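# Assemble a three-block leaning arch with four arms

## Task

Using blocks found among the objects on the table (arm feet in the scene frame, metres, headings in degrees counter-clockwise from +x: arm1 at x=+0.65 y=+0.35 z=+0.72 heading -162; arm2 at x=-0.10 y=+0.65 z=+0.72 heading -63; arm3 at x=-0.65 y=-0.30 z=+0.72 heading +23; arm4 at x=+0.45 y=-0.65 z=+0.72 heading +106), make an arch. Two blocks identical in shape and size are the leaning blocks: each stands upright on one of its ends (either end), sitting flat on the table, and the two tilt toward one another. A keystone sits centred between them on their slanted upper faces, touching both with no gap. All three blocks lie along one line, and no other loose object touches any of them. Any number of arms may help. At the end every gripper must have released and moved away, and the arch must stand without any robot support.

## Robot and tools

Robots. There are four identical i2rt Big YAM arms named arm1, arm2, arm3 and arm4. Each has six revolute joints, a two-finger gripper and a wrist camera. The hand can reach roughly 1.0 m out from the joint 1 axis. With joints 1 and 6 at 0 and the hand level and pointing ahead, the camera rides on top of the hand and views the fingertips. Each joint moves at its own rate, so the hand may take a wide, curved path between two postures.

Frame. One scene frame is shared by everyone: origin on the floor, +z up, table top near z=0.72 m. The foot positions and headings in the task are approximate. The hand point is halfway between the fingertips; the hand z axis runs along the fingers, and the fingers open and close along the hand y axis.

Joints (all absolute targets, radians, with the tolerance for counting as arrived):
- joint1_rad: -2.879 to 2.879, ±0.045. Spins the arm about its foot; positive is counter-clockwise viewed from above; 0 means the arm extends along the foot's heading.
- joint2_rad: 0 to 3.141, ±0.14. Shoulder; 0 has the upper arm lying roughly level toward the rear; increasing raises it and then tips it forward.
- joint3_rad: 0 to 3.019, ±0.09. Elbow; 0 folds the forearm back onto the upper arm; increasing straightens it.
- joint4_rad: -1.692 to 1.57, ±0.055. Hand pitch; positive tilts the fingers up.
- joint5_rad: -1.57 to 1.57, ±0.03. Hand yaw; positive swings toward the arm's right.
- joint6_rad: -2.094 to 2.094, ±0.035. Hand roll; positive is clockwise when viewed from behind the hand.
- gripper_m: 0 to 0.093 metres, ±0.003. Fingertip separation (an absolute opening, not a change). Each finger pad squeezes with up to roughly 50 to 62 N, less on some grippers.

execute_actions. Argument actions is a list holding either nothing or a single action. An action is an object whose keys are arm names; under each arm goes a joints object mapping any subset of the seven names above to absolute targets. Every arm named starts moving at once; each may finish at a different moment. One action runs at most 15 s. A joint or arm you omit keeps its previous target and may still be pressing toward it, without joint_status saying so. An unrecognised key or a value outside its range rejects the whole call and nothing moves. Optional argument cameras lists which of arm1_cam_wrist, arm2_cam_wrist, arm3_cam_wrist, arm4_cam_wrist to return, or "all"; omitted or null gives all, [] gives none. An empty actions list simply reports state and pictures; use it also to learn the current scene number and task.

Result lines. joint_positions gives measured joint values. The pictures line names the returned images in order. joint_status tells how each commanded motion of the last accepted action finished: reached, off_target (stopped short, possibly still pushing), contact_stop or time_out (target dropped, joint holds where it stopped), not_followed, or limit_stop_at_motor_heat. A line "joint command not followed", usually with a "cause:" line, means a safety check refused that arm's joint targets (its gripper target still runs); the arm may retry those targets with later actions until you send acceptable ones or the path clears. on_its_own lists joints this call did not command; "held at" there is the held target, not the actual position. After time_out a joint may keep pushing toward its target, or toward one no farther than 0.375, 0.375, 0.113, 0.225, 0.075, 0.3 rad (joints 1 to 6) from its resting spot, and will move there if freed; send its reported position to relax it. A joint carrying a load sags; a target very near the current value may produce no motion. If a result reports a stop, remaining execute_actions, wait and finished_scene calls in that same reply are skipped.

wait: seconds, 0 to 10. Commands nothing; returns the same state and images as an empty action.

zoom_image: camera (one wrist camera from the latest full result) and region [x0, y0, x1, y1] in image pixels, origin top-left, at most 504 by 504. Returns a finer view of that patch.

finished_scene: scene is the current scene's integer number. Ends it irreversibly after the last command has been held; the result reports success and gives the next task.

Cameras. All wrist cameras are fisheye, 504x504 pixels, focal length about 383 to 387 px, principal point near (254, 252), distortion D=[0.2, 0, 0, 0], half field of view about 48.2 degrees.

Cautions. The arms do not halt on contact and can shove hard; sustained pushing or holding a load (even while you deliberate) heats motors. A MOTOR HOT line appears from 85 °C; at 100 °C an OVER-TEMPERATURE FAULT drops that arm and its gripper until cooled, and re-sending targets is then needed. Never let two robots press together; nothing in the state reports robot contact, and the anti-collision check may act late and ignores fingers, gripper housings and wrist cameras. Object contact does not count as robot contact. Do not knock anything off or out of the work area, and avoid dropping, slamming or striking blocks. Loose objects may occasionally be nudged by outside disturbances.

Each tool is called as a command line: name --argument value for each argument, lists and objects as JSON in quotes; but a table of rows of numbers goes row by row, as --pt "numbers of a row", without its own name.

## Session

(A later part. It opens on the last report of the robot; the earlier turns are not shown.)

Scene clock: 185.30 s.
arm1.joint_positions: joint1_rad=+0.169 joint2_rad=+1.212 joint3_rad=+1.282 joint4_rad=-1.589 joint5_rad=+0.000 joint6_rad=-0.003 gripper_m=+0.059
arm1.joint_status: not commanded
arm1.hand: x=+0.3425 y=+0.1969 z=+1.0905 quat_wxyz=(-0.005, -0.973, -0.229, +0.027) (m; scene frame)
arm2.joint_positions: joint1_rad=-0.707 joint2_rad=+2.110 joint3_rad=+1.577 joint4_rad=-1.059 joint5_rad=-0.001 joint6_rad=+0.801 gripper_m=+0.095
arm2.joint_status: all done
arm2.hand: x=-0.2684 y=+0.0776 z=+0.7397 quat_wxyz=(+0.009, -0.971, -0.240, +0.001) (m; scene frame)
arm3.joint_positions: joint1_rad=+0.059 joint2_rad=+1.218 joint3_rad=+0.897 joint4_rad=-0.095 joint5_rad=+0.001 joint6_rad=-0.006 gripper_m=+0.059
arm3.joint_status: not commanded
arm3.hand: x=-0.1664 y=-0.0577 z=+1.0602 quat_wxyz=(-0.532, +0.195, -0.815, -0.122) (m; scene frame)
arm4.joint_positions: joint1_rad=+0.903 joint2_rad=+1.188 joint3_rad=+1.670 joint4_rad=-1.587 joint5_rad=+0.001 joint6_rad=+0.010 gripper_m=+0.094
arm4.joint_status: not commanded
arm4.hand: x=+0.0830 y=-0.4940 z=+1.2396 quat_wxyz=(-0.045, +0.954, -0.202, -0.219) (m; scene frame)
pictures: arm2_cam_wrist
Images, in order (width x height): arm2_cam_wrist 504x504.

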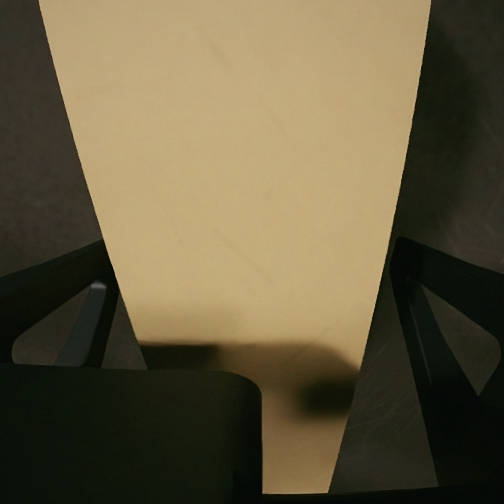

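execute_actions --actions '[{"arm2":{"joints":{"gripper_m":0}}}]' --cameras '[]'

execute_actions --actions '[{"arm2":{"joints":{"joint2_rad":1.6,"joint4_rad":-1.3}}}]' --cameras '[]'

execute_actions --actions '[{"arm2":{"joints":{"joint1_rad":0.04,"joint2_rad":1.3,"joint3_rad":0.906,"joint4_rad":0.4,"joint6_rad":0.35}}}]' --cameras '[]'

execute_actions --actions '[{"arm2":{"joints":{"joint2_rad":1.68,"joint4_rad":0.775}},"arm4":{"joints":{"joint1_rad":0.3,"joint2_rad":1.2,"joint3_rad":0.6,"joint4_rad":0.9}}}]' --cameras '["arm4_cam_wrist"]'

Scene clock: 195.97 s.
arm1.joint_positions: joint1_rad=+0.169 joint2_rad=+1.212 joint3_rad=+1.282 joint4_rad=-1.589 joint5_rad=+0.000 joint6_rad=-0.003 gripper_m=+0.059
arm1.joint_status: not commanded
arm1.hand: x=+0.3425 y=+0.1969 z=+1.0905 quat_wxyz=(-0.005, -0.973, -0.229, +0.027) (m; scene frame)
arm2.joint_positions: joint1_rad=-0.707 joint2_rad=+2.110 joint3_rad=+1.577 joint4_rad=-1.057 joint5_rad=-0.002 joint6_rad=+0.804 gripper_m=+0.047
arm2.joint_status: gripper_m off_target (ended at +0.047, target +0.000)
arm2.hand: x=-0.2684 y=+0.0771 z=+0.7397 quat_wxyz=(+0.008, -0.971, -0.239, +0.001) (m; scene frame)
arm3.joint_positions: joint1_rad=+0.059 joint2_rad=+1.218 joint3_rad=+0.897 joint4_rad=-0.095 joint5_rad=+0.001 joint6_rad=-0.006 gripper_m=+0.059
arm3.joint_status: not commanded
arm3.hand: x=-0.1664 y=-0.0577 z=+1.0602 quat_wxyz=(-0.532, +0.195, -0.815, -0.122) (m; scene frame)
arm4.joint_positions: joint1_rad=+0.903 joint2_rad=+1.188 joint3_rad=+1.670 joint4_rad=-1.587 joint5_rad=+0.001 joint6_rad=+0.010 gripper_m=+0.094
arm4.joint_status: not commanded
arm4.hand: x=+0.0830 y=-0.4940 z=+1.2396 quat_wxyz=(-0.045, +0.954, -0.202, -0.219) (m; scene frame)
pictures: none
No camera images: the call's "cameras" was empty. Leave "cameras" out to get every camera's image.

Scene clock: 197.63 s.
arm1.joint_positions: joint1_rad=+0.169 joint2_rad=+1.212 joint3_rad=+1.282 joint4_rad=-1.589 joint5_rad=+0.000 joint6_rad=-0.003 gripper_m=+0.059
arm1.joint_status: not commanded
arm1.hand: x=+0.3425 y=+0.1969 z=+1.0905 quat_wxyz=(-0.005, -0.973, -0.229, +0.027) (m; scene frame)
arm2.joint_positions: joint1_rad=-0.707 joint2_rad=+1.624 joint3_rad=+1.552 joint4_rad=-1.300 joint5_rad=-0.001 joint6_rad=+0.804 gripper_m=+0.047
arm2.joint_status: all done
arm2.hand: x=-0.2484 y=+0.1348 z=+0.9950 quat_wxyz=(-0.086, -0.966, -0.238, +0.056) (m; scene frame)
arm3.joint_positions: joint1_rad=+0.059 joint2_rad=+1.218 joint3_rad=+0.897 joint4_rad=-0.095 joint5_rad=+0.001 joint6_rad=-0.006 gripper_m=+0.059
arm3.joint_status: not commanded
arm3.hand: x=-0.1664 y=-0.0577 z=+1.0602 quat_wxyz=(-0.532, +0.195, -0.815, -0.122) (m; scene frame)
arm4.joint_positions: joint1_rad=+0.903 joint2_rad=+1.188 joint3_rad=+1.670 joint4_rad=-1.587 joint5_rad=+0.001 joint6_rad=+0.010 gripper_m=+0.094
arm4.joint_status: not commanded
arm4.hand: x=+0.0830 y=-0.4940 z=+1.2396 quat_wxyz=(-0.045, +0.954, -0.202, -0.219) (m; scene frame)
pictures: none
No camera images: the call's "cameras" was empty. Leave "cameras" out to get every camera's image.

Scene clock: 199.50 s.
arm1.joint_positions: joint1_rad=+0.169 joint2_rad=+1.212 joint3_rad=+1.282 joint4_rad=-1.589 joint5_rad=+0.000 joint6_rad=-0.003 gripper_m=+0.059
arm1.joint_status: not commanded
arm1.hand: x=+0.3425 y=+0.1969 z=+1.0905 quat_wxyz=(-0.005, -0.973, -0.229, +0.027) (m; scene frame)
arm2.joint_positions: joint1_rad=+0.035 joint2_rad=+1.329 joint3_rad=+0.873 joint4_rad=+0.357 joint5_rad=-0.003 joint6_rad=+0.360 gripper_m=+0.047
arm2.joint_status: all done
arm2.hand: x=+0.1624 y=+0.1276 z=+1.0748 quat_wxyz=(-0.621, -0.495, -0.553, +0.249) (m; scene frame)
arm3.joint_positions: joint1_rad=+0.059 joint2_rad=+1.218 joint3_rad=+0.897 joint4_rad=-0.095 joint5_rad=+0.001 joint6_rad=-0.006 gripper_m=+0.059
arm3.joint_status: not commanded
arm3.hand: x=-0.1664 y=-0.0577 z=+1.0602 quat_wxyz=(-0.532, +0.195, -0.815, -0.122) (m; scene frame)
arm4.joint_positions: joint1_rad=+0.903 joint2_rad=+1.188 joint3_rad=+1.670 joint4_rad=-1.587 joint5_rad=+0.001 joint6_rad=+0.010 gripper_m=+0.094
arm4.joint_status: not commanded
arm4.hand: x=+0.0830 y=-0.4940 z=+1.2396 quat_wxyz=(-0.045, +0.954, -0.202, -0.219) (m; scene frame)
pictures: none
No camera images: the call's "cameras" was empty. Leave "cameras" out to get every camera's image.

Scene clock: 201.70 s.
arm1.joint_positions: joint1_rad=+0.169 joint2_rad=+1.212 joint3_rad=+1.282 joint4_rad=-1.589 joint5_rad=+0.000 joint6_rad=-0.003 gripper_m=+0.059
arm1.joint_status: not commanded
arm1.hand: x=+0.3425 y=+0.1969 z=+1.0905 quat_wxyz=(-0.005, -0.973, -0.229, +0.027) (m; scene frame)
arm2.joint_positions: joint1_rad=+0.035 joint2_rad=+1.733 joint3_rad=+0.873 joint4_rad=+0.733 joint5_rad=-0.003 joint6_rad=+0.360 gripper_m=+0.047
arm2.joint_status: all done
arm2.hand: x=+0.1863 y=+0.0750 z=+0.9252 quat_wxyz=(-0.612, -0.502, -0.560, +0.246) (m; scene frame)
arm3.joint_positions: joint1_rad=+0.059 joint2_rad=+1.218 joint3_rad=+0.897 joint4_rad=-0.095 joint5_rad=+0.001 joint6_rad=-0.006 gripper_m=+0.059
arm3.joint_status: not commanded
arm3.hand: x=-0.1664 y=-0.0577 z=+1.0602 quat_wxyz=(-0.532, +0.195, -0.815, -0.122) (m; scene frame)
arm4.joint_positions: joint1_rad=+0.301 joint2_rad=+1.203 joint3_rad=+0.601 joint4_rad=+0.882 joint5_rad=+0.001 joint6_rad=+0.009 gripper_m=+0.094
arm4.joint_status: all done
arm4.hand: x=+0.1788 y=-0.2265 z=+1.1355 quat_wxyz=(-0.384, +0.531, -0.292, -0.696) (m; scene frame)
pictures: arm4_cam_wrist
Images, in order (width x height): arm4_cam_wrist 504x504.

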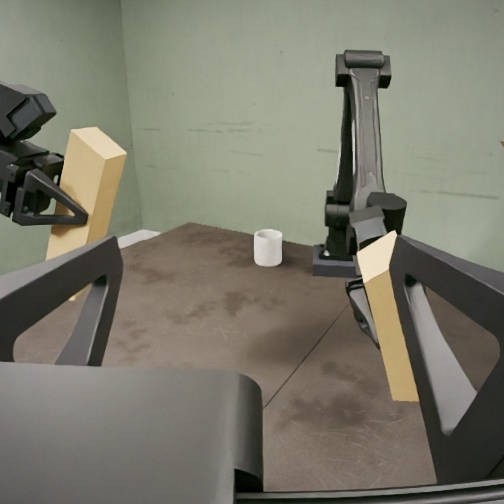

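execute_actions --actions '[{"arm2":{"joints":{"joint2_rad":1.98,"joint3_rad":0.95,"joint4_rad":1.1}},"arm3":{"joints":{"joint2_rad":1.95,"joint3_rad":1.17,"joint4_rad":0.48}},"arm4":{"joints":{"joint1_rad":0.25,"joint2_rad":1.0,"joint3_rad":0.2,"joint4_rad":1.1}}}]' --cameras '["arm4_cam_wrist"]'

Scene clock: 216.30 s.
arm1.joint_positions: joint1_rad=+0.169 joint2_rad=+1.212 joint3_rad=+1.282 joint4_rad=-1.589 joint5_rad=+0.000 joint6_rad=-0.003 gripper_m=+0.059
arm1.joint_status: not commanded
arm1.hand: x=+0.3425 y=+0.1969 z=+1.0905 quat_wxyz=(-0.005, -0.973, -0.229, +0.027) (m; scene frame)
arm2.joint_positions: joint1_rad=+0.035 joint2_rad=+2.029 joint3_rad=+0.908 joint4_rad=+1.058 joint5_rad=-0.002 joint6_rad=+0.360 gripper_m=+0.047
arm2.joint_status: all done
arm2.hand: x=+0.1930 y=+0.0582 z=+0.8330 quat_wxyz=(-0.633, -0.487, -0.544, +0.255) (m; scene frame)
arm3.joint_positions: joint1_rad=+0.058 joint2_rad=+1.975 joint3_rad=+1.133 joint4_rad=+0.446 joint5_rad=+0.002 joint6_rad=-0.001 gripper_m=+0.059
arm3.joint_status: all done
arm3.hand: x=-0.0120 y=+0.0179 z=+0.8427 quat_wxyz=(-0.540, +0.191, -0.810, -0.124) (m; scene frame)
arm4.joint_positions: joint1_rad=+0.255 joint2_rad=+0.994 joint3_rad=+0.196 joint4_rad=+1.085 joint5_rad=+0.001 joint6_rad=+0.009 gripper_m=+0.094
arm4.joint_status: all done
arm4.hand: x=+0.2618 y=-0.3242 z=+1.0578 quat_wxyz=(-0.402, +0.522, -0.303, -0.689) (m; scene frame)
pictures: arm4_cam_wrist
Images, in order (width x height): arm4_cam_wrist 504x504.

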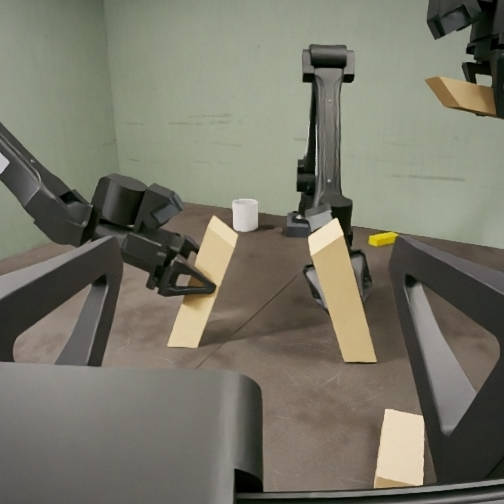

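execute_actions --actions '[{"arm2":{"joints":{"joint3_rad":0.81,"joint4_rad":1.26}},"arm3":{"joints":{"joint3_rad":1.10,"joint4_rad":0.55}},"arm4":{"joints":{"joint2_rad":1.5,"joint3_rad":0.3,"joint4_rad":1.55}}}]' --cameras '["arm4_cam_wrist","arm3_cam_wrist"]'

Scene clock: 225.93 s.
arm1.joint_positions: joint1_rad=+0.169 joint2_rad=+1.212 joint3_rad=+1.282 joint4_rad=-1.589 joint5_rad=+0.000 joint6_rad=-0.003 gripper_m=+0.059
arm1.joint_status: not commanded
arm1.hand: x=+0.3425 y=+0.1969 z=+1.0905 quat_wxyz=(-0.005, -0.973, -0.229, +0.027) (m; scene frame)
arm2.joint_positions: joint1_rad=+0.035 joint2_rad=+2.028 joint3_rad=+0.795 joint4_rad=+1.217 joint5_rad=-0.002 joint6_rad=+0.360 gripper_m=+0.047
arm2.joint_status: all done
arm2.hand: x=+0.1756 y=+0.0936 z=+0.8289 quat_wxyz=(-0.649, -0.476, -0.532, +0.261) (m; scene frame)
arm3.joint_positions: joint1_rad=+0.058 joint2_rad=+1.975 joint3_rad=+1.101 joint4_rad=+0.510 joint5_rad=+0.002 joint6_rad=-0.001 gripper_m=+0.059
arm3.joint_status: all done
arm3.hand: x=-0.0174 y=+0.0151 z=+0.8426 quat_wxyz=(-0.553, +0.189, -0.801, -0.128) (m; scene frame)
arm4.joint_positions: joint1_rad=+0.255 joint2_rad=+1.493 joint3_rad=+0.283 joint4_rad=+1.532 joint5_rad=+0.001 joint6_rad=+0.009 gripper_m=+0.094
arm4.joint_status: all done
arm4.hand: x=+0.2361 y=-0.2778 z=+1.0099 quat_wxyz=(-0.407, +0.510, -0.296, -0.698) (m; scene frame)
pictures: arm3_cam_wrist, arm4_cam_wrist
Images, in order (width x height): arm3_cam_wrist 504x504, arm4_cam_wrist 504x504.

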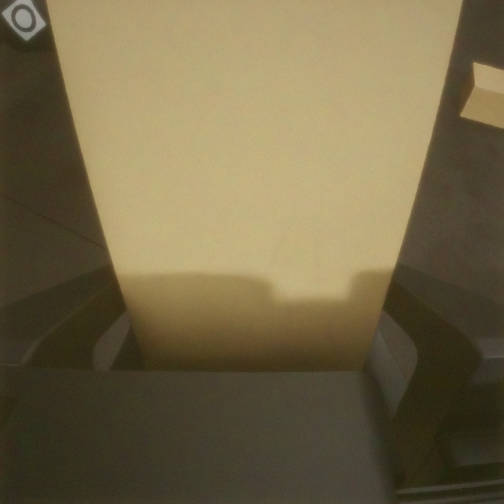

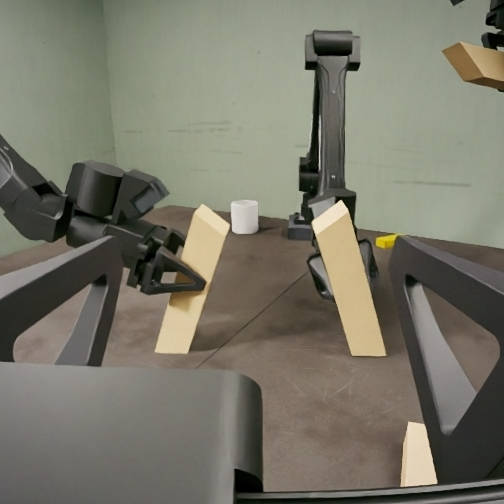

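execute_actions --actions '[{"arm2":{"joints":{"joint2_rad":2.02,"joint4_rad":1.30}},"arm3":{"joints":{"joint2_rad":1.99,"joint4_rad":0.59}},"arm1":{"joints":{"joint2_rad":2.02,"joint3_rad":2.09,"joint4_rad":-1.6}}}]' --cameras '["arm4_cam_wrist"]'

Scene clock: 236.53 s.
arm1.joint_positions: joint1_rad=+0.169 joint2_rad=+2.038 joint3_rad=+2.027 joint4_rad=-1.599 joint5_rad=+0.000 joint6_rad=-0.003 gripper_m=+0.059
arm1.joint_status: all done
arm1.hand: x=+0.0919 y=+0.0737 z=+0.9895 quat_wxyz=(+0.006, -0.973, -0.229, -0.017) (m; scene frame)
arm2.joint_positions: joint1_rad=+0.035 joint2_rad=+2.028 joint3_rad=+0.795 joint4_rad=+1.257 joint5_rad=-0.002 joint6_rad=+0.360 gripper_m=+0.047
arm2.joint_status: all done
arm2.hand: x=+0.1757 y=+0.0936 z=+0.8387 quat_wxyz=(-0.663, -0.467, -0.522, +0.266) (m; scene frame)
arm3.joint_positions: joint1_rad=+0.058 joint2_rad=+1.982 joint3_rad=+1.098 joint4_rad=+0.547 joint5_rad=+0.002 joint6_rad=-0.001 gripper_m=+0.059
arm3.joint_status: all done
arm3.hand: x=-0.0160 y=+0.0158 z=+0.8447 quat_wxyz=(-0.564, +0.187, -0.794, -0.130) (m; scene frame)
arm4.joint_positions: joint1_rad=+0.255 joint2_rad=+1.493 joint3_rad=+0.283 joint4_rad=+1.532 joint5_rad=+0.001 joint6_rad=+0.009 gripper_m=+0.094
arm4.joint_status: not commanded
arm4.hand: x=+0.2361 y=-0.2778 z=+1.0099 quat_wxyz=(-0.407, +0.510, -0.296, -0.698) (m; scene frame)
pictures: arm4_cam_wrist
Images, in order (width x height): arm4_cam_wrist 504x504.

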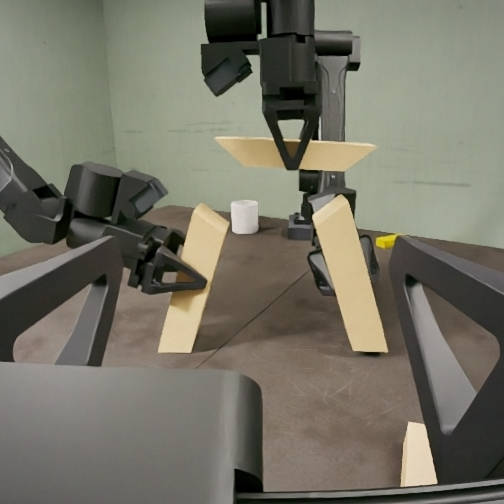

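execute_actions --actions '[{"arm2":{"joints":{"joint2_rad":2.08,"joint4_rad":1.33}},"arm3":{"joints":{"joint2_rad":2.03,"joint3_rad":1.04,"joint4_rad":0.67}},"arm1":{"joints":{"joint2_rad":2.08,"joint3_rad":2.2,"joint4_rad":-1.6}}}]' --cameras '["arm4_cam_wrist"]'

Scene clock: 244.57 s.
arm1.joint_positions: joint1_rad=+0.169 joint2_rad=+2.064 joint3_rad=+2.138 joint4_rad=-1.599 joint5_rad=+0.000 joint6_rad=-0.003 gripper_m=+0.059
arm1.joint_status: all done
arm1.hand: x=+0.0669 y=+0.0613 z=+1.0156 quat_wxyz=(-0.004, -0.973, -0.229, +0.024) (m; scene frame)
arm2.joint_positions: joint1_rad=+0.035 joint2_rad=+2.071 joint3_rad=+0.795 joint4_rad=+1.307 joint5_rad=+0.000 joint6_rad=+0.368 gripper_m=+0.047
arm2.joint_status: all done
arm2.hand: x=+0.1742 y=+0.0958 z=+0.8248 quat_wxyz=(-0.666, -0.468, -0.518, +0.265) (m; scene frame)
arm3.joint_positions: joint1_rad=+0.058 joint2_rad=+1.988 joint3_rad=+1.059 joint4_rad=+0.652 joint5_rad=+0.002 joint6_rad=-0.001 gripper_m=+0.059
arm3.joint_status: all done
arm3.hand: x=-0.0226 y=+0.0126 z=+0.8464 quat_wxyz=(-0.587, +0.183, -0.777, -0.136) (m; scene frame)
arm4.joint_positions: joint1_rad=+0.255 joint2_rad=+1.493 joint3_rad=+0.283 joint4_rad=+1.532 joint5_rad=+0.001 joint6_rad=+0.009 gripper_m=+0.094
arm4.joint_status: not commanded
arm4.hand: x=+0.2361 y=-0.2778 z=+1.0099 quat_wxyz=(-0.407, +0.510, -0.296, -0.698) (m; scene frame)
pictures: arm4_cam_wrist
Images, in order (width x height): arm4_cam_wrist 504x504.

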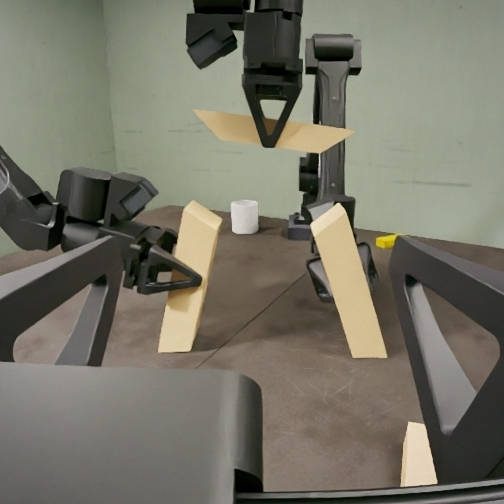

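execute_actions --actions '[{"arm3":{"joints":{"joint2_rad":1.85,"joint3_rad":1.05,"joint4_rad":0.5}}}]' --cameras '[]'

execute_actions --actions '[{"arm3":{"joints":{"joint2_rad":1.95,"joint4_rad":0.60}},"arm1":{"joints":{"joint2_rad":2.17,"joint3_rad":2.16,"joint4_rad":-1.54}}}]' --cameras '["arm4_cam_wrist"]'

Scene clock: 256.20 s.
arm1.joint_positions: joint1_rad=+0.169 joint2_rad=+2.064 joint3_rad=+2.138 joint4_rad=-1.599 joint5_rad=+0.000 joint6_rad=-0.003 gripper_m=+0.059
arm1.joint_status: not commanded
arm1.hand: x=+0.0669 y=+0.0613 z=+1.0156 quat_wxyz=(-0.004, -0.973, -0.229, +0.024) (m; scene frame)
arm2.joint_positions: joint1_rad=+0.035 joint2_rad=+2.071 joint3_rad=+0.795 joint4_rad=+1.307 joint5_rad=+0.000 joint6_rad=+0.368 gripper_m=+0.047
arm2.joint_status: not commanded
arm2.hand: x=+0.1742 y=+0.0958 z=+0.8248 quat_wxyz=(-0.666, -0.468, -0.518, +0.265) (m; scene frame)
arm3.joint_positions: joint1_rad=+0.058 joint2_rad=+1.881 joint3_rad=+1.040 joint4_rad=+0.495 joint5_rad=+0.002 joint6_rad=-0.001 gripper_m=+0.059
arm3.joint_status: all done
arm3.hand: x=-0.0356 y=+0.0062 z=+0.8727 quat_wxyz=(-0.560, +0.188, -0.797, -0.129) (m; scene frame)
arm4.joint_positions: joint1_rad=+0.255 joint2_rad=+1.493 joint3_rad=+0.283 joint4_rad=+1.532 joint5_rad=+0.001 joint6_rad=+0.009 gripper_m=+0.094
arm4.joint_status: not commanded
arm4.hand: x=+0.2361 y=-0.2778 z=+1.0099 quat_wxyz=(-0.407, +0.510, -0.296, -0.698) (m; scene frame)
pictures: none
No camera images: the call's "cameras" was empty. Leave "cameras" out to get every camera's image.

Scene clock: 257.60 s.
arm1.joint_positions: joint1_rad=+0.169 joint2_rad=+2.182 joint3_rad=+2.138 joint4_rad=-1.552 joint5_rad=+0.000 joint6_rad=-0.003 gripper_m=+0.059
arm1.joint_status: all done
arm1.hand: x=+0.0514 y=+0.0539 z=+0.9405 quat_wxyz=(+0.004, -0.973, -0.229, -0.011) (m; scene frame)
arm2.joint_positions: joint1_rad=+0.035 joint2_rad=+2.071 joint3_rad=+0.795 joint4_rad=+1.307 joint5_rad=+0.000 joint6_rad=+0.368 gripper_m=+0.047
arm2.joint_status: not commanded
arm2.hand: x=+0.1742 y=+0.0958 z=+0.8248 quat_wxyz=(-0.666, -0.468, -0.518, +0.265) (m; scene frame)
arm3.joint_positions: joint1_rad=+0.058 joint2_rad=+1.951 joint3_rad=+1.040 joint4_rad=+0.567 joint5_rad=+0.002 joint6_rad=+0.001 gripper_m=+0.059
arm3.joint_status: all done
arm3.hand: x=-0.0329 y=+0.0075 z=+0.8427 quat_wxyz=(-0.560, +0.187, -0.796, -0.130) (m; scene frame)
arm4.joint_positions: joint1_rad=+0.255 joint2_rad=+1.493 joint3_rad=+0.283 joint4_rad=+1.532 joint5_rad=+0.001 joint6_rad=+0.009 gripper_m=+0.094
arm4.joint_status: not commanded
arm4.hand: x=+0.2361 y=-0.2778 z=+1.0099 quat_wxyz=(-0.407, +0.510, -0.296, -0.698) (m; scene frame)
pictures: arm4_cam_wrist
Images, in order (width x height): arm4_cam_wrist 504x504.

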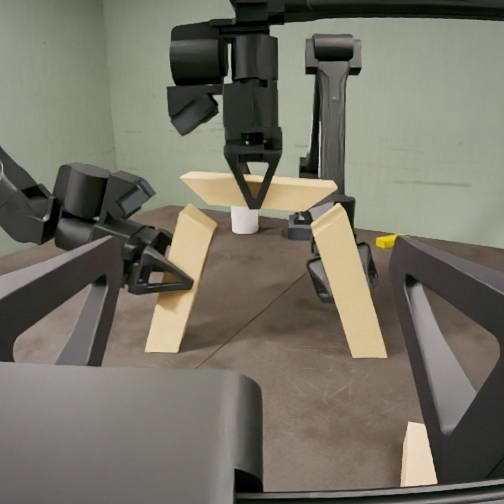

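execute_actions --actions '[{"arm1":{"joints":{"joint2_rad":2.12}}}]' --cameras '[]'

execute_actions --actions '[{"arm1":{"joints":{"joint3_rad":2.04,"joint4_rad":-1.44}}}]' --cameras '["arm4_cam_wrist"]'

Scene clock: 265.03 s.
arm1.joint_positions: joint1_rad=+0.169 joint2_rad=+2.149 joint3_rad=+2.138 joint4_rad=-1.552 joint5_rad=+0.000 joint6_rad=-0.003 gripper_m=+0.059
arm1.joint_status: all done
arm1.hand: x=+0.0520 y=+0.0542 z=+0.9618 quat_wxyz=(+0.000, -0.973, -0.229, +0.005) (m; scene frame)
arm2.joint_positions: joint1_rad=+0.035 joint2_rad=+2.071 joint3_rad=+0.795 joint4_rad=+1.307 joint5_rad=+0.000 joint6_rad=+0.368 gripper_m=+0.047
arm2.joint_status: not commanded
arm2.hand: x=+0.1742 y=+0.0958 z=+0.8248 quat_wxyz=(-0.666, -0.468, -0.518, +0.265) (m; scene frame)
arm3.joint_positions: joint1_rad=+0.058 joint2_rad=+1.951 joint3_rad=+1.040 joint4_rad=+0.567 joint5_rad=+0.002 joint6_rad=+0.001 gripper_m=+0.059
arm3.joint_status: not commanded
arm3.hand: x=-0.0329 y=+0.0075 z=+0.8427 quat_wxyz=(-0.560, +0.187, -0.796, -0.130) (m; scene frame)
arm4.joint_positions: joint1_rad=+0.255 joint2_rad=+1.493 joint3_rad=+0.283 joint4_rad=+1.532 joint5_rad=+0.001 joint6_rad=+0.009 gripper_m=+0.094
arm4.joint_status: not commanded
arm4.hand: x=+0.2361 y=-0.2778 z=+1.0099 quat_wxyz=(-0.407, +0.510, -0.296, -0.698) (m; scene frame)
pictures: none
No camera images: the call's "cameras" was empty. Leave "cameras" out to get every camera's image.

Scene clock: 265.97 s.
arm1.joint_positions: joint1_rad=+0.169 joint2_rad=+2.139 joint3_rad=+2.032 joint4_rad=-1.454 joint5_rad=+0.000 joint6_rad=-0.003 gripper_m=+0.059
arm1.joint_status: all done
arm1.hand: x=+0.0559 y=+0.0562 z=+0.9273 quat_wxyz=(+0.000, -0.973, -0.229, +0.006) (m; scene frame)
arm2.joint_positions: joint1_rad=+0.035 joint2_rad=+2.071 joint3_rad=+0.795 joint4_rad=+1.307 joint5_rad=+0.000 joint6_rad=+0.368 gripper_m=+0.047
arm2.joint_status: not commanded
arm2.hand: x=+0.1742 y=+0.0958 z=+0.8248 quat_wxyz=(-0.666, -0.468, -0.518, +0.265) (m; scene frame)
arm3.joint_positions: joint1_rad=+0.058 joint2_rad=+1.951 joint3_rad=+1.040 joint4_rad=+0.567 joint5_rad=+0.002 joint6_rad=+0.001 gripper_m=+0.059
arm3.joint_status: not commanded
arm3.hand: x=-0.0329 y=+0.0075 z=+0.8427 quat_wxyz=(-0.560, +0.187, -0.796, -0.130) (m; scene frame)
arm4.joint_positions: joint1_rad=+0.255 joint2_rad=+1.493 joint3_rad=+0.283 joint4_rad=+1.532 joint5_rad=+0.001 joint6_rad=+0.009 gripper_m=+0.094
arm4.joint_status: not commanded
arm4.hand: x=+0.2361 y=-0.2778 z=+1.0099 quat_wxyz=(-0.407, +0.510, -0.296, -0.698) (m; scene frame)
pictures: arm4_cam_wrist
Images, in order (width x height): arm4_cam_wrist 504x504.

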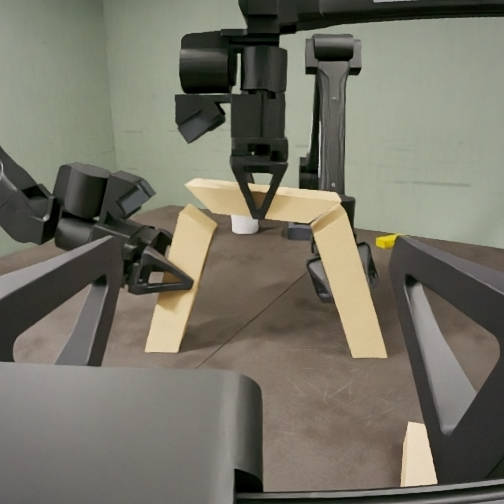

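Touching left probably; release lets it seat.

execute_actions --actions '[{"arm1":{"joints":{"gripper_m":0.093,"joint3_rad":2.06}}}]' --cameras '[]'

execute_actions --actions '[{"arm1":{"joints":{"joint2_rad":1.9,"joint3_rad":2.1,"joint4_rad":-1.5}}}]' --cameras '["arm4_cam_wrist","arm1_cam_wrist"]'

Scene clock: 271.70 s.
arm1.joint_positions: joint1_rad=+0.169 joint2_rad=+2.139 joint3_rad=+2.032 joint4_rad=-1.454 joint5_rad=+0.000 joint6_rad=-0.003 gripper_m=+0.093
arm1.joint_status: all done
arm1.hand: x=+0.0559 y=+0.0562 z=+0.9278 quat_wxyz=(+0.000, -0.973, -0.229, +0.007) (m; scene frame)
arm2.joint_positions: joint1_rad=+0.035 joint2_rad=+2.071 joint3_rad=+0.795 joint4_rad=+1.308 joint5_rad=+0.000 joint6_rad=+0.369 gripper_m=+0.047
arm2.joint_status: not commanded
arm2.hand: x=+0.1742 y=+0.0959 z=+0.8249 quat_wxyz=(-0.666, -0.468, -0.518, +0.264) (m; scene frame)
arm3.joint_positions: joint1_rad=+0.058 joint2_rad=+1.951 joint3_rad=+1.040 joint4_rad=+0.567 joint5_rad=+0.002 joint6_rad=+0.003 gripper_m=+0.059
arm3.joint_status: not commanded
arm3.hand: x=-0.0330 y=+0.0076 z=+0.8428 quat_wxyz=(-0.560, +0.186, -0.796, -0.131) (m; scene frame)
arm4.joint_positions: joint1_rad=+0.255 joint2_rad=+1.493 joint3_rad=+0.283 joint4_rad=+1.532 joint5_rad=+0.001 joint6_rad=+0.009 gripper_m=+0.094
arm4.joint_status: not commanded
arm4.hand: x=+0.2361 y=-0.2778 z=+1.0099 quat_wxyz=(-0.407, +0.510, -0.296, -0.698) (m; scene frame)
pictures: none
No camera images: the call's "cameras" was empty. Leave "cameras" out to get every camera's image.

Scene clock: 273.03 s.
arm1.joint_positions: joint1_rad=+0.169 joint2_rad=+1.877 joint3_rad=+2.079 joint4_rad=-1.489 joint5_rad=+0.000 joint6_rad=-0.003 gripper_m=+0.093
arm1.joint_status: all done
arm1.hand: x=+0.0755 y=+0.0652 z=+1.1128 quat_wxyz=(-0.031, -0.963, -0.227, +0.140) (m; scene frame)
arm2.joint_positions: joint1_rad=+0.035 joint2_rad=+2.071 joint3_rad=+0.795 joint4_rad=+1.308 joint5_rad=+0.000 joint6_rad=+0.369 gripper_m=+0.047
arm2.joint_status: not commanded
arm2.hand: x=+0.1742 y=+0.0959 z=+0.8249 quat_wxyz=(-0.666, -0.468, -0.518, +0.264) (m; scene frame)
arm3.joint_positions: joint1_rad=+0.058 joint2_rad=+1.951 joint3_rad=+1.040 joint4_rad=+0.567 joint5_rad=+0.002 joint6_rad=+0.003 gripper_m=+0.059
arm3.joint_status: not commanded
arm3.hand: x=-0.0330 y=+0.0076 z=+0.8428 quat_wxyz=(-0.560, +0.186, -0.796, -0.131) (m; scene frame)
arm4.joint_positions: joint1_rad=+0.255 joint2_rad=+1.493 joint3_rad=+0.283 joint4_rad=+1.532 joint5_rad=+0.001 joint6_rad=+0.009 gripper_m=+0.094
arm4.joint_status: not commanded
arm4.hand: x=+0.2361 y=-0.2778 z=+1.0099 quat_wxyz=(-0.407, +0.510, -0.296, -0.698) (m; scene frame)
pictures: arm1_cam_wrist, arm4_cam_wrist
Images, in order (width x height): arm1_cam_wrist 504x504, arm4_cam_wrist 504x504.

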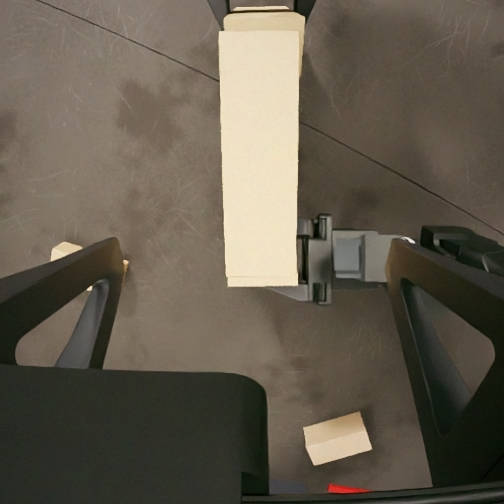

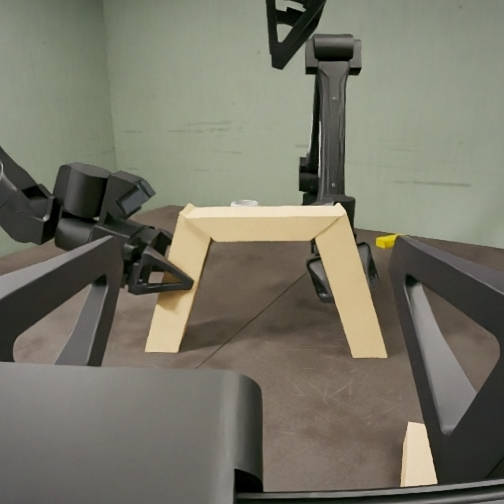

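Good. Release and retreat.

execute_actions --actions '[{"arm2":{"joints":{"gripper_m":0.093}},"arm3":{"joints":{"gripper_m":0.093}}}]' --cameras '[]'

execute_actions --actions '[{"arm2":{"joints":{"joint2_rad":1.9,"joint3_rad":0.5,"joint4_rad":1.45}},"arm3":{"joints":{"joint2_rad":1.7,"joint3_rad":0.75,"joint4_rad":0.6}},"arm1":{"joints":{"joint2_rad":1.2,"joint3_rad":1.4}}}]' --cameras '["arm4_cam_wrist"]'

finished_scene --scene 1

Scene clock: 283.83 s.
arm1.joint_positions: joint1_rad=+0.169 joint2_rad=+1.877 joint3_rad=+2.079 joint4_rad=-1.489 joint5_rad=+0.000 joint6_rad=-0.003 gripper_m=+0.093
arm1.joint_status: not commanded
arm1.hand: x=+0.0755 y=+0.0652 z=+1.1128 quat_wxyz=(-0.031, -0.963, -0.227, +0.140) (m; scene frame)
arm2.joint_positions: joint1_rad=+0.035 joint2_rad=+2.071 joint3_rad=+0.795 joint4_rad=+1.312 joint5_rad=+0.000 joint6_rad=+0.362 gripper_m=+0.093
arm2.joint_status: all done
arm2.hand: x=+0.1742 y=+0.0959 z=+0.8259 quat_wxyz=(-0.666, -0.465, -0.518, +0.267) (m; scene frame)
arm3.joint_positions: joint1_rad=+0.058 joint2_rad=+1.951 joint3_rad=+1.040 joint4_rad=+0.578 joint5_rad=+0.002 joint6_rad=+0.004 gripper_m=+0.093
arm3.joint_status: all done
arm3.hand: x=-0.0321 y=+0.0080 z=+0.8453 quat_wxyz=(-0.565, +0.185, -0.793, -0.132) (m; scene frame)
arm4.joint_positions: joint1_rad=+0.255 joint2_rad=+1.493 joint3_rad=+0.283 joint4_rad=+1.532 joint5_rad=+0.001 joint6_rad=+0.009 gripper_m=+0.094
arm4.joint_status: not commanded
arm4.hand: x=+0.2361 y=-0.2778 z=+1.0099 quat_wxyz=(-0.407, +0.510, -0.296, -0.698) (m; scene frame)
pictures: none
No camera images: the call's "cameras" was empty. Leave "cameras" out to get every camera's image.

Scene clock: 285.37 s.
arm1.joint_positions: joint1_rad=+0.169 joint2_rad=+1.191 joint3_rad=+1.406 joint4_rad=-1.493 joint5_rad=+0.000 joint6_rad=-0.003 gripper_m=+0.093
arm1.joint_status: all done
arm1.hand: x=+0.3048 y=+0.1781 z=+1.1537 quat_wxyz=(-0.032, -0.963, -0.226, +0.144) (m; scene frame)
arm2.joint_positions: joint1_rad=+0.035 joint2_rad=+1.902 joint3_rad=+0.500 joint4_rad=+1.438 joint5_rad=+0.000 joint6_rad=+0.361 gripper_m=+0.093
arm2.joint_status: all done
arm2.hand: x=+0.1302 y=+0.1860 z=+0.8522 quat_wxyz=(-0.667, -0.464, -0.518, +0.268) (m; scene frame)
arm3.joint_positions: joint1_rad=+0.058 joint2_rad=+1.690 joint3_rad=+0.760 joint4_rad=+0.583 joint5_rad=+0.002 joint6_rad=+0.004 gripper_m=+0.093
arm3.joint_status: all done
arm3.hand: x=-0.1198 y=-0.0356 z=+0.8795 quat_wxyz=(-0.559, +0.186, -0.797, -0.131) (m; scene frame)
arm4.joint_positions: joint1_rad=+0.255 joint2_rad=+1.493 joint3_rad=+0.283 joint4_rad=+1.532 joint5_rad=+0.001 joint6_rad=+0.009 gripper_m=+0.094
arm4.joint_status: not commanded
arm4.hand: x=+0.2361 y=-0.2778 z=+1.0099 quat_wxyz=(-0.407, +0.510, -0.296, -0.698) (m; scene frame)
pictures: arm4_cam_wrist
Images, in order (width x height): arm4_cam_wrist 504x504.

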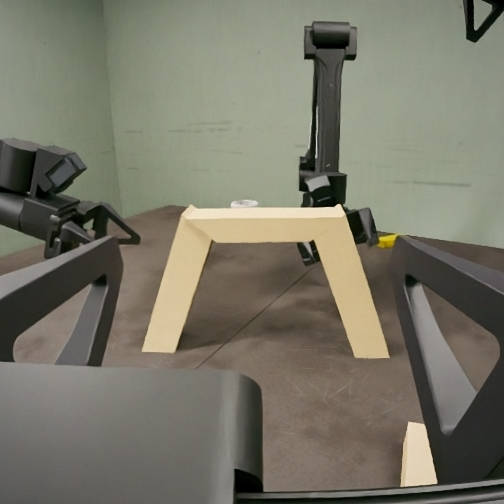

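The scene is finished: the task was done.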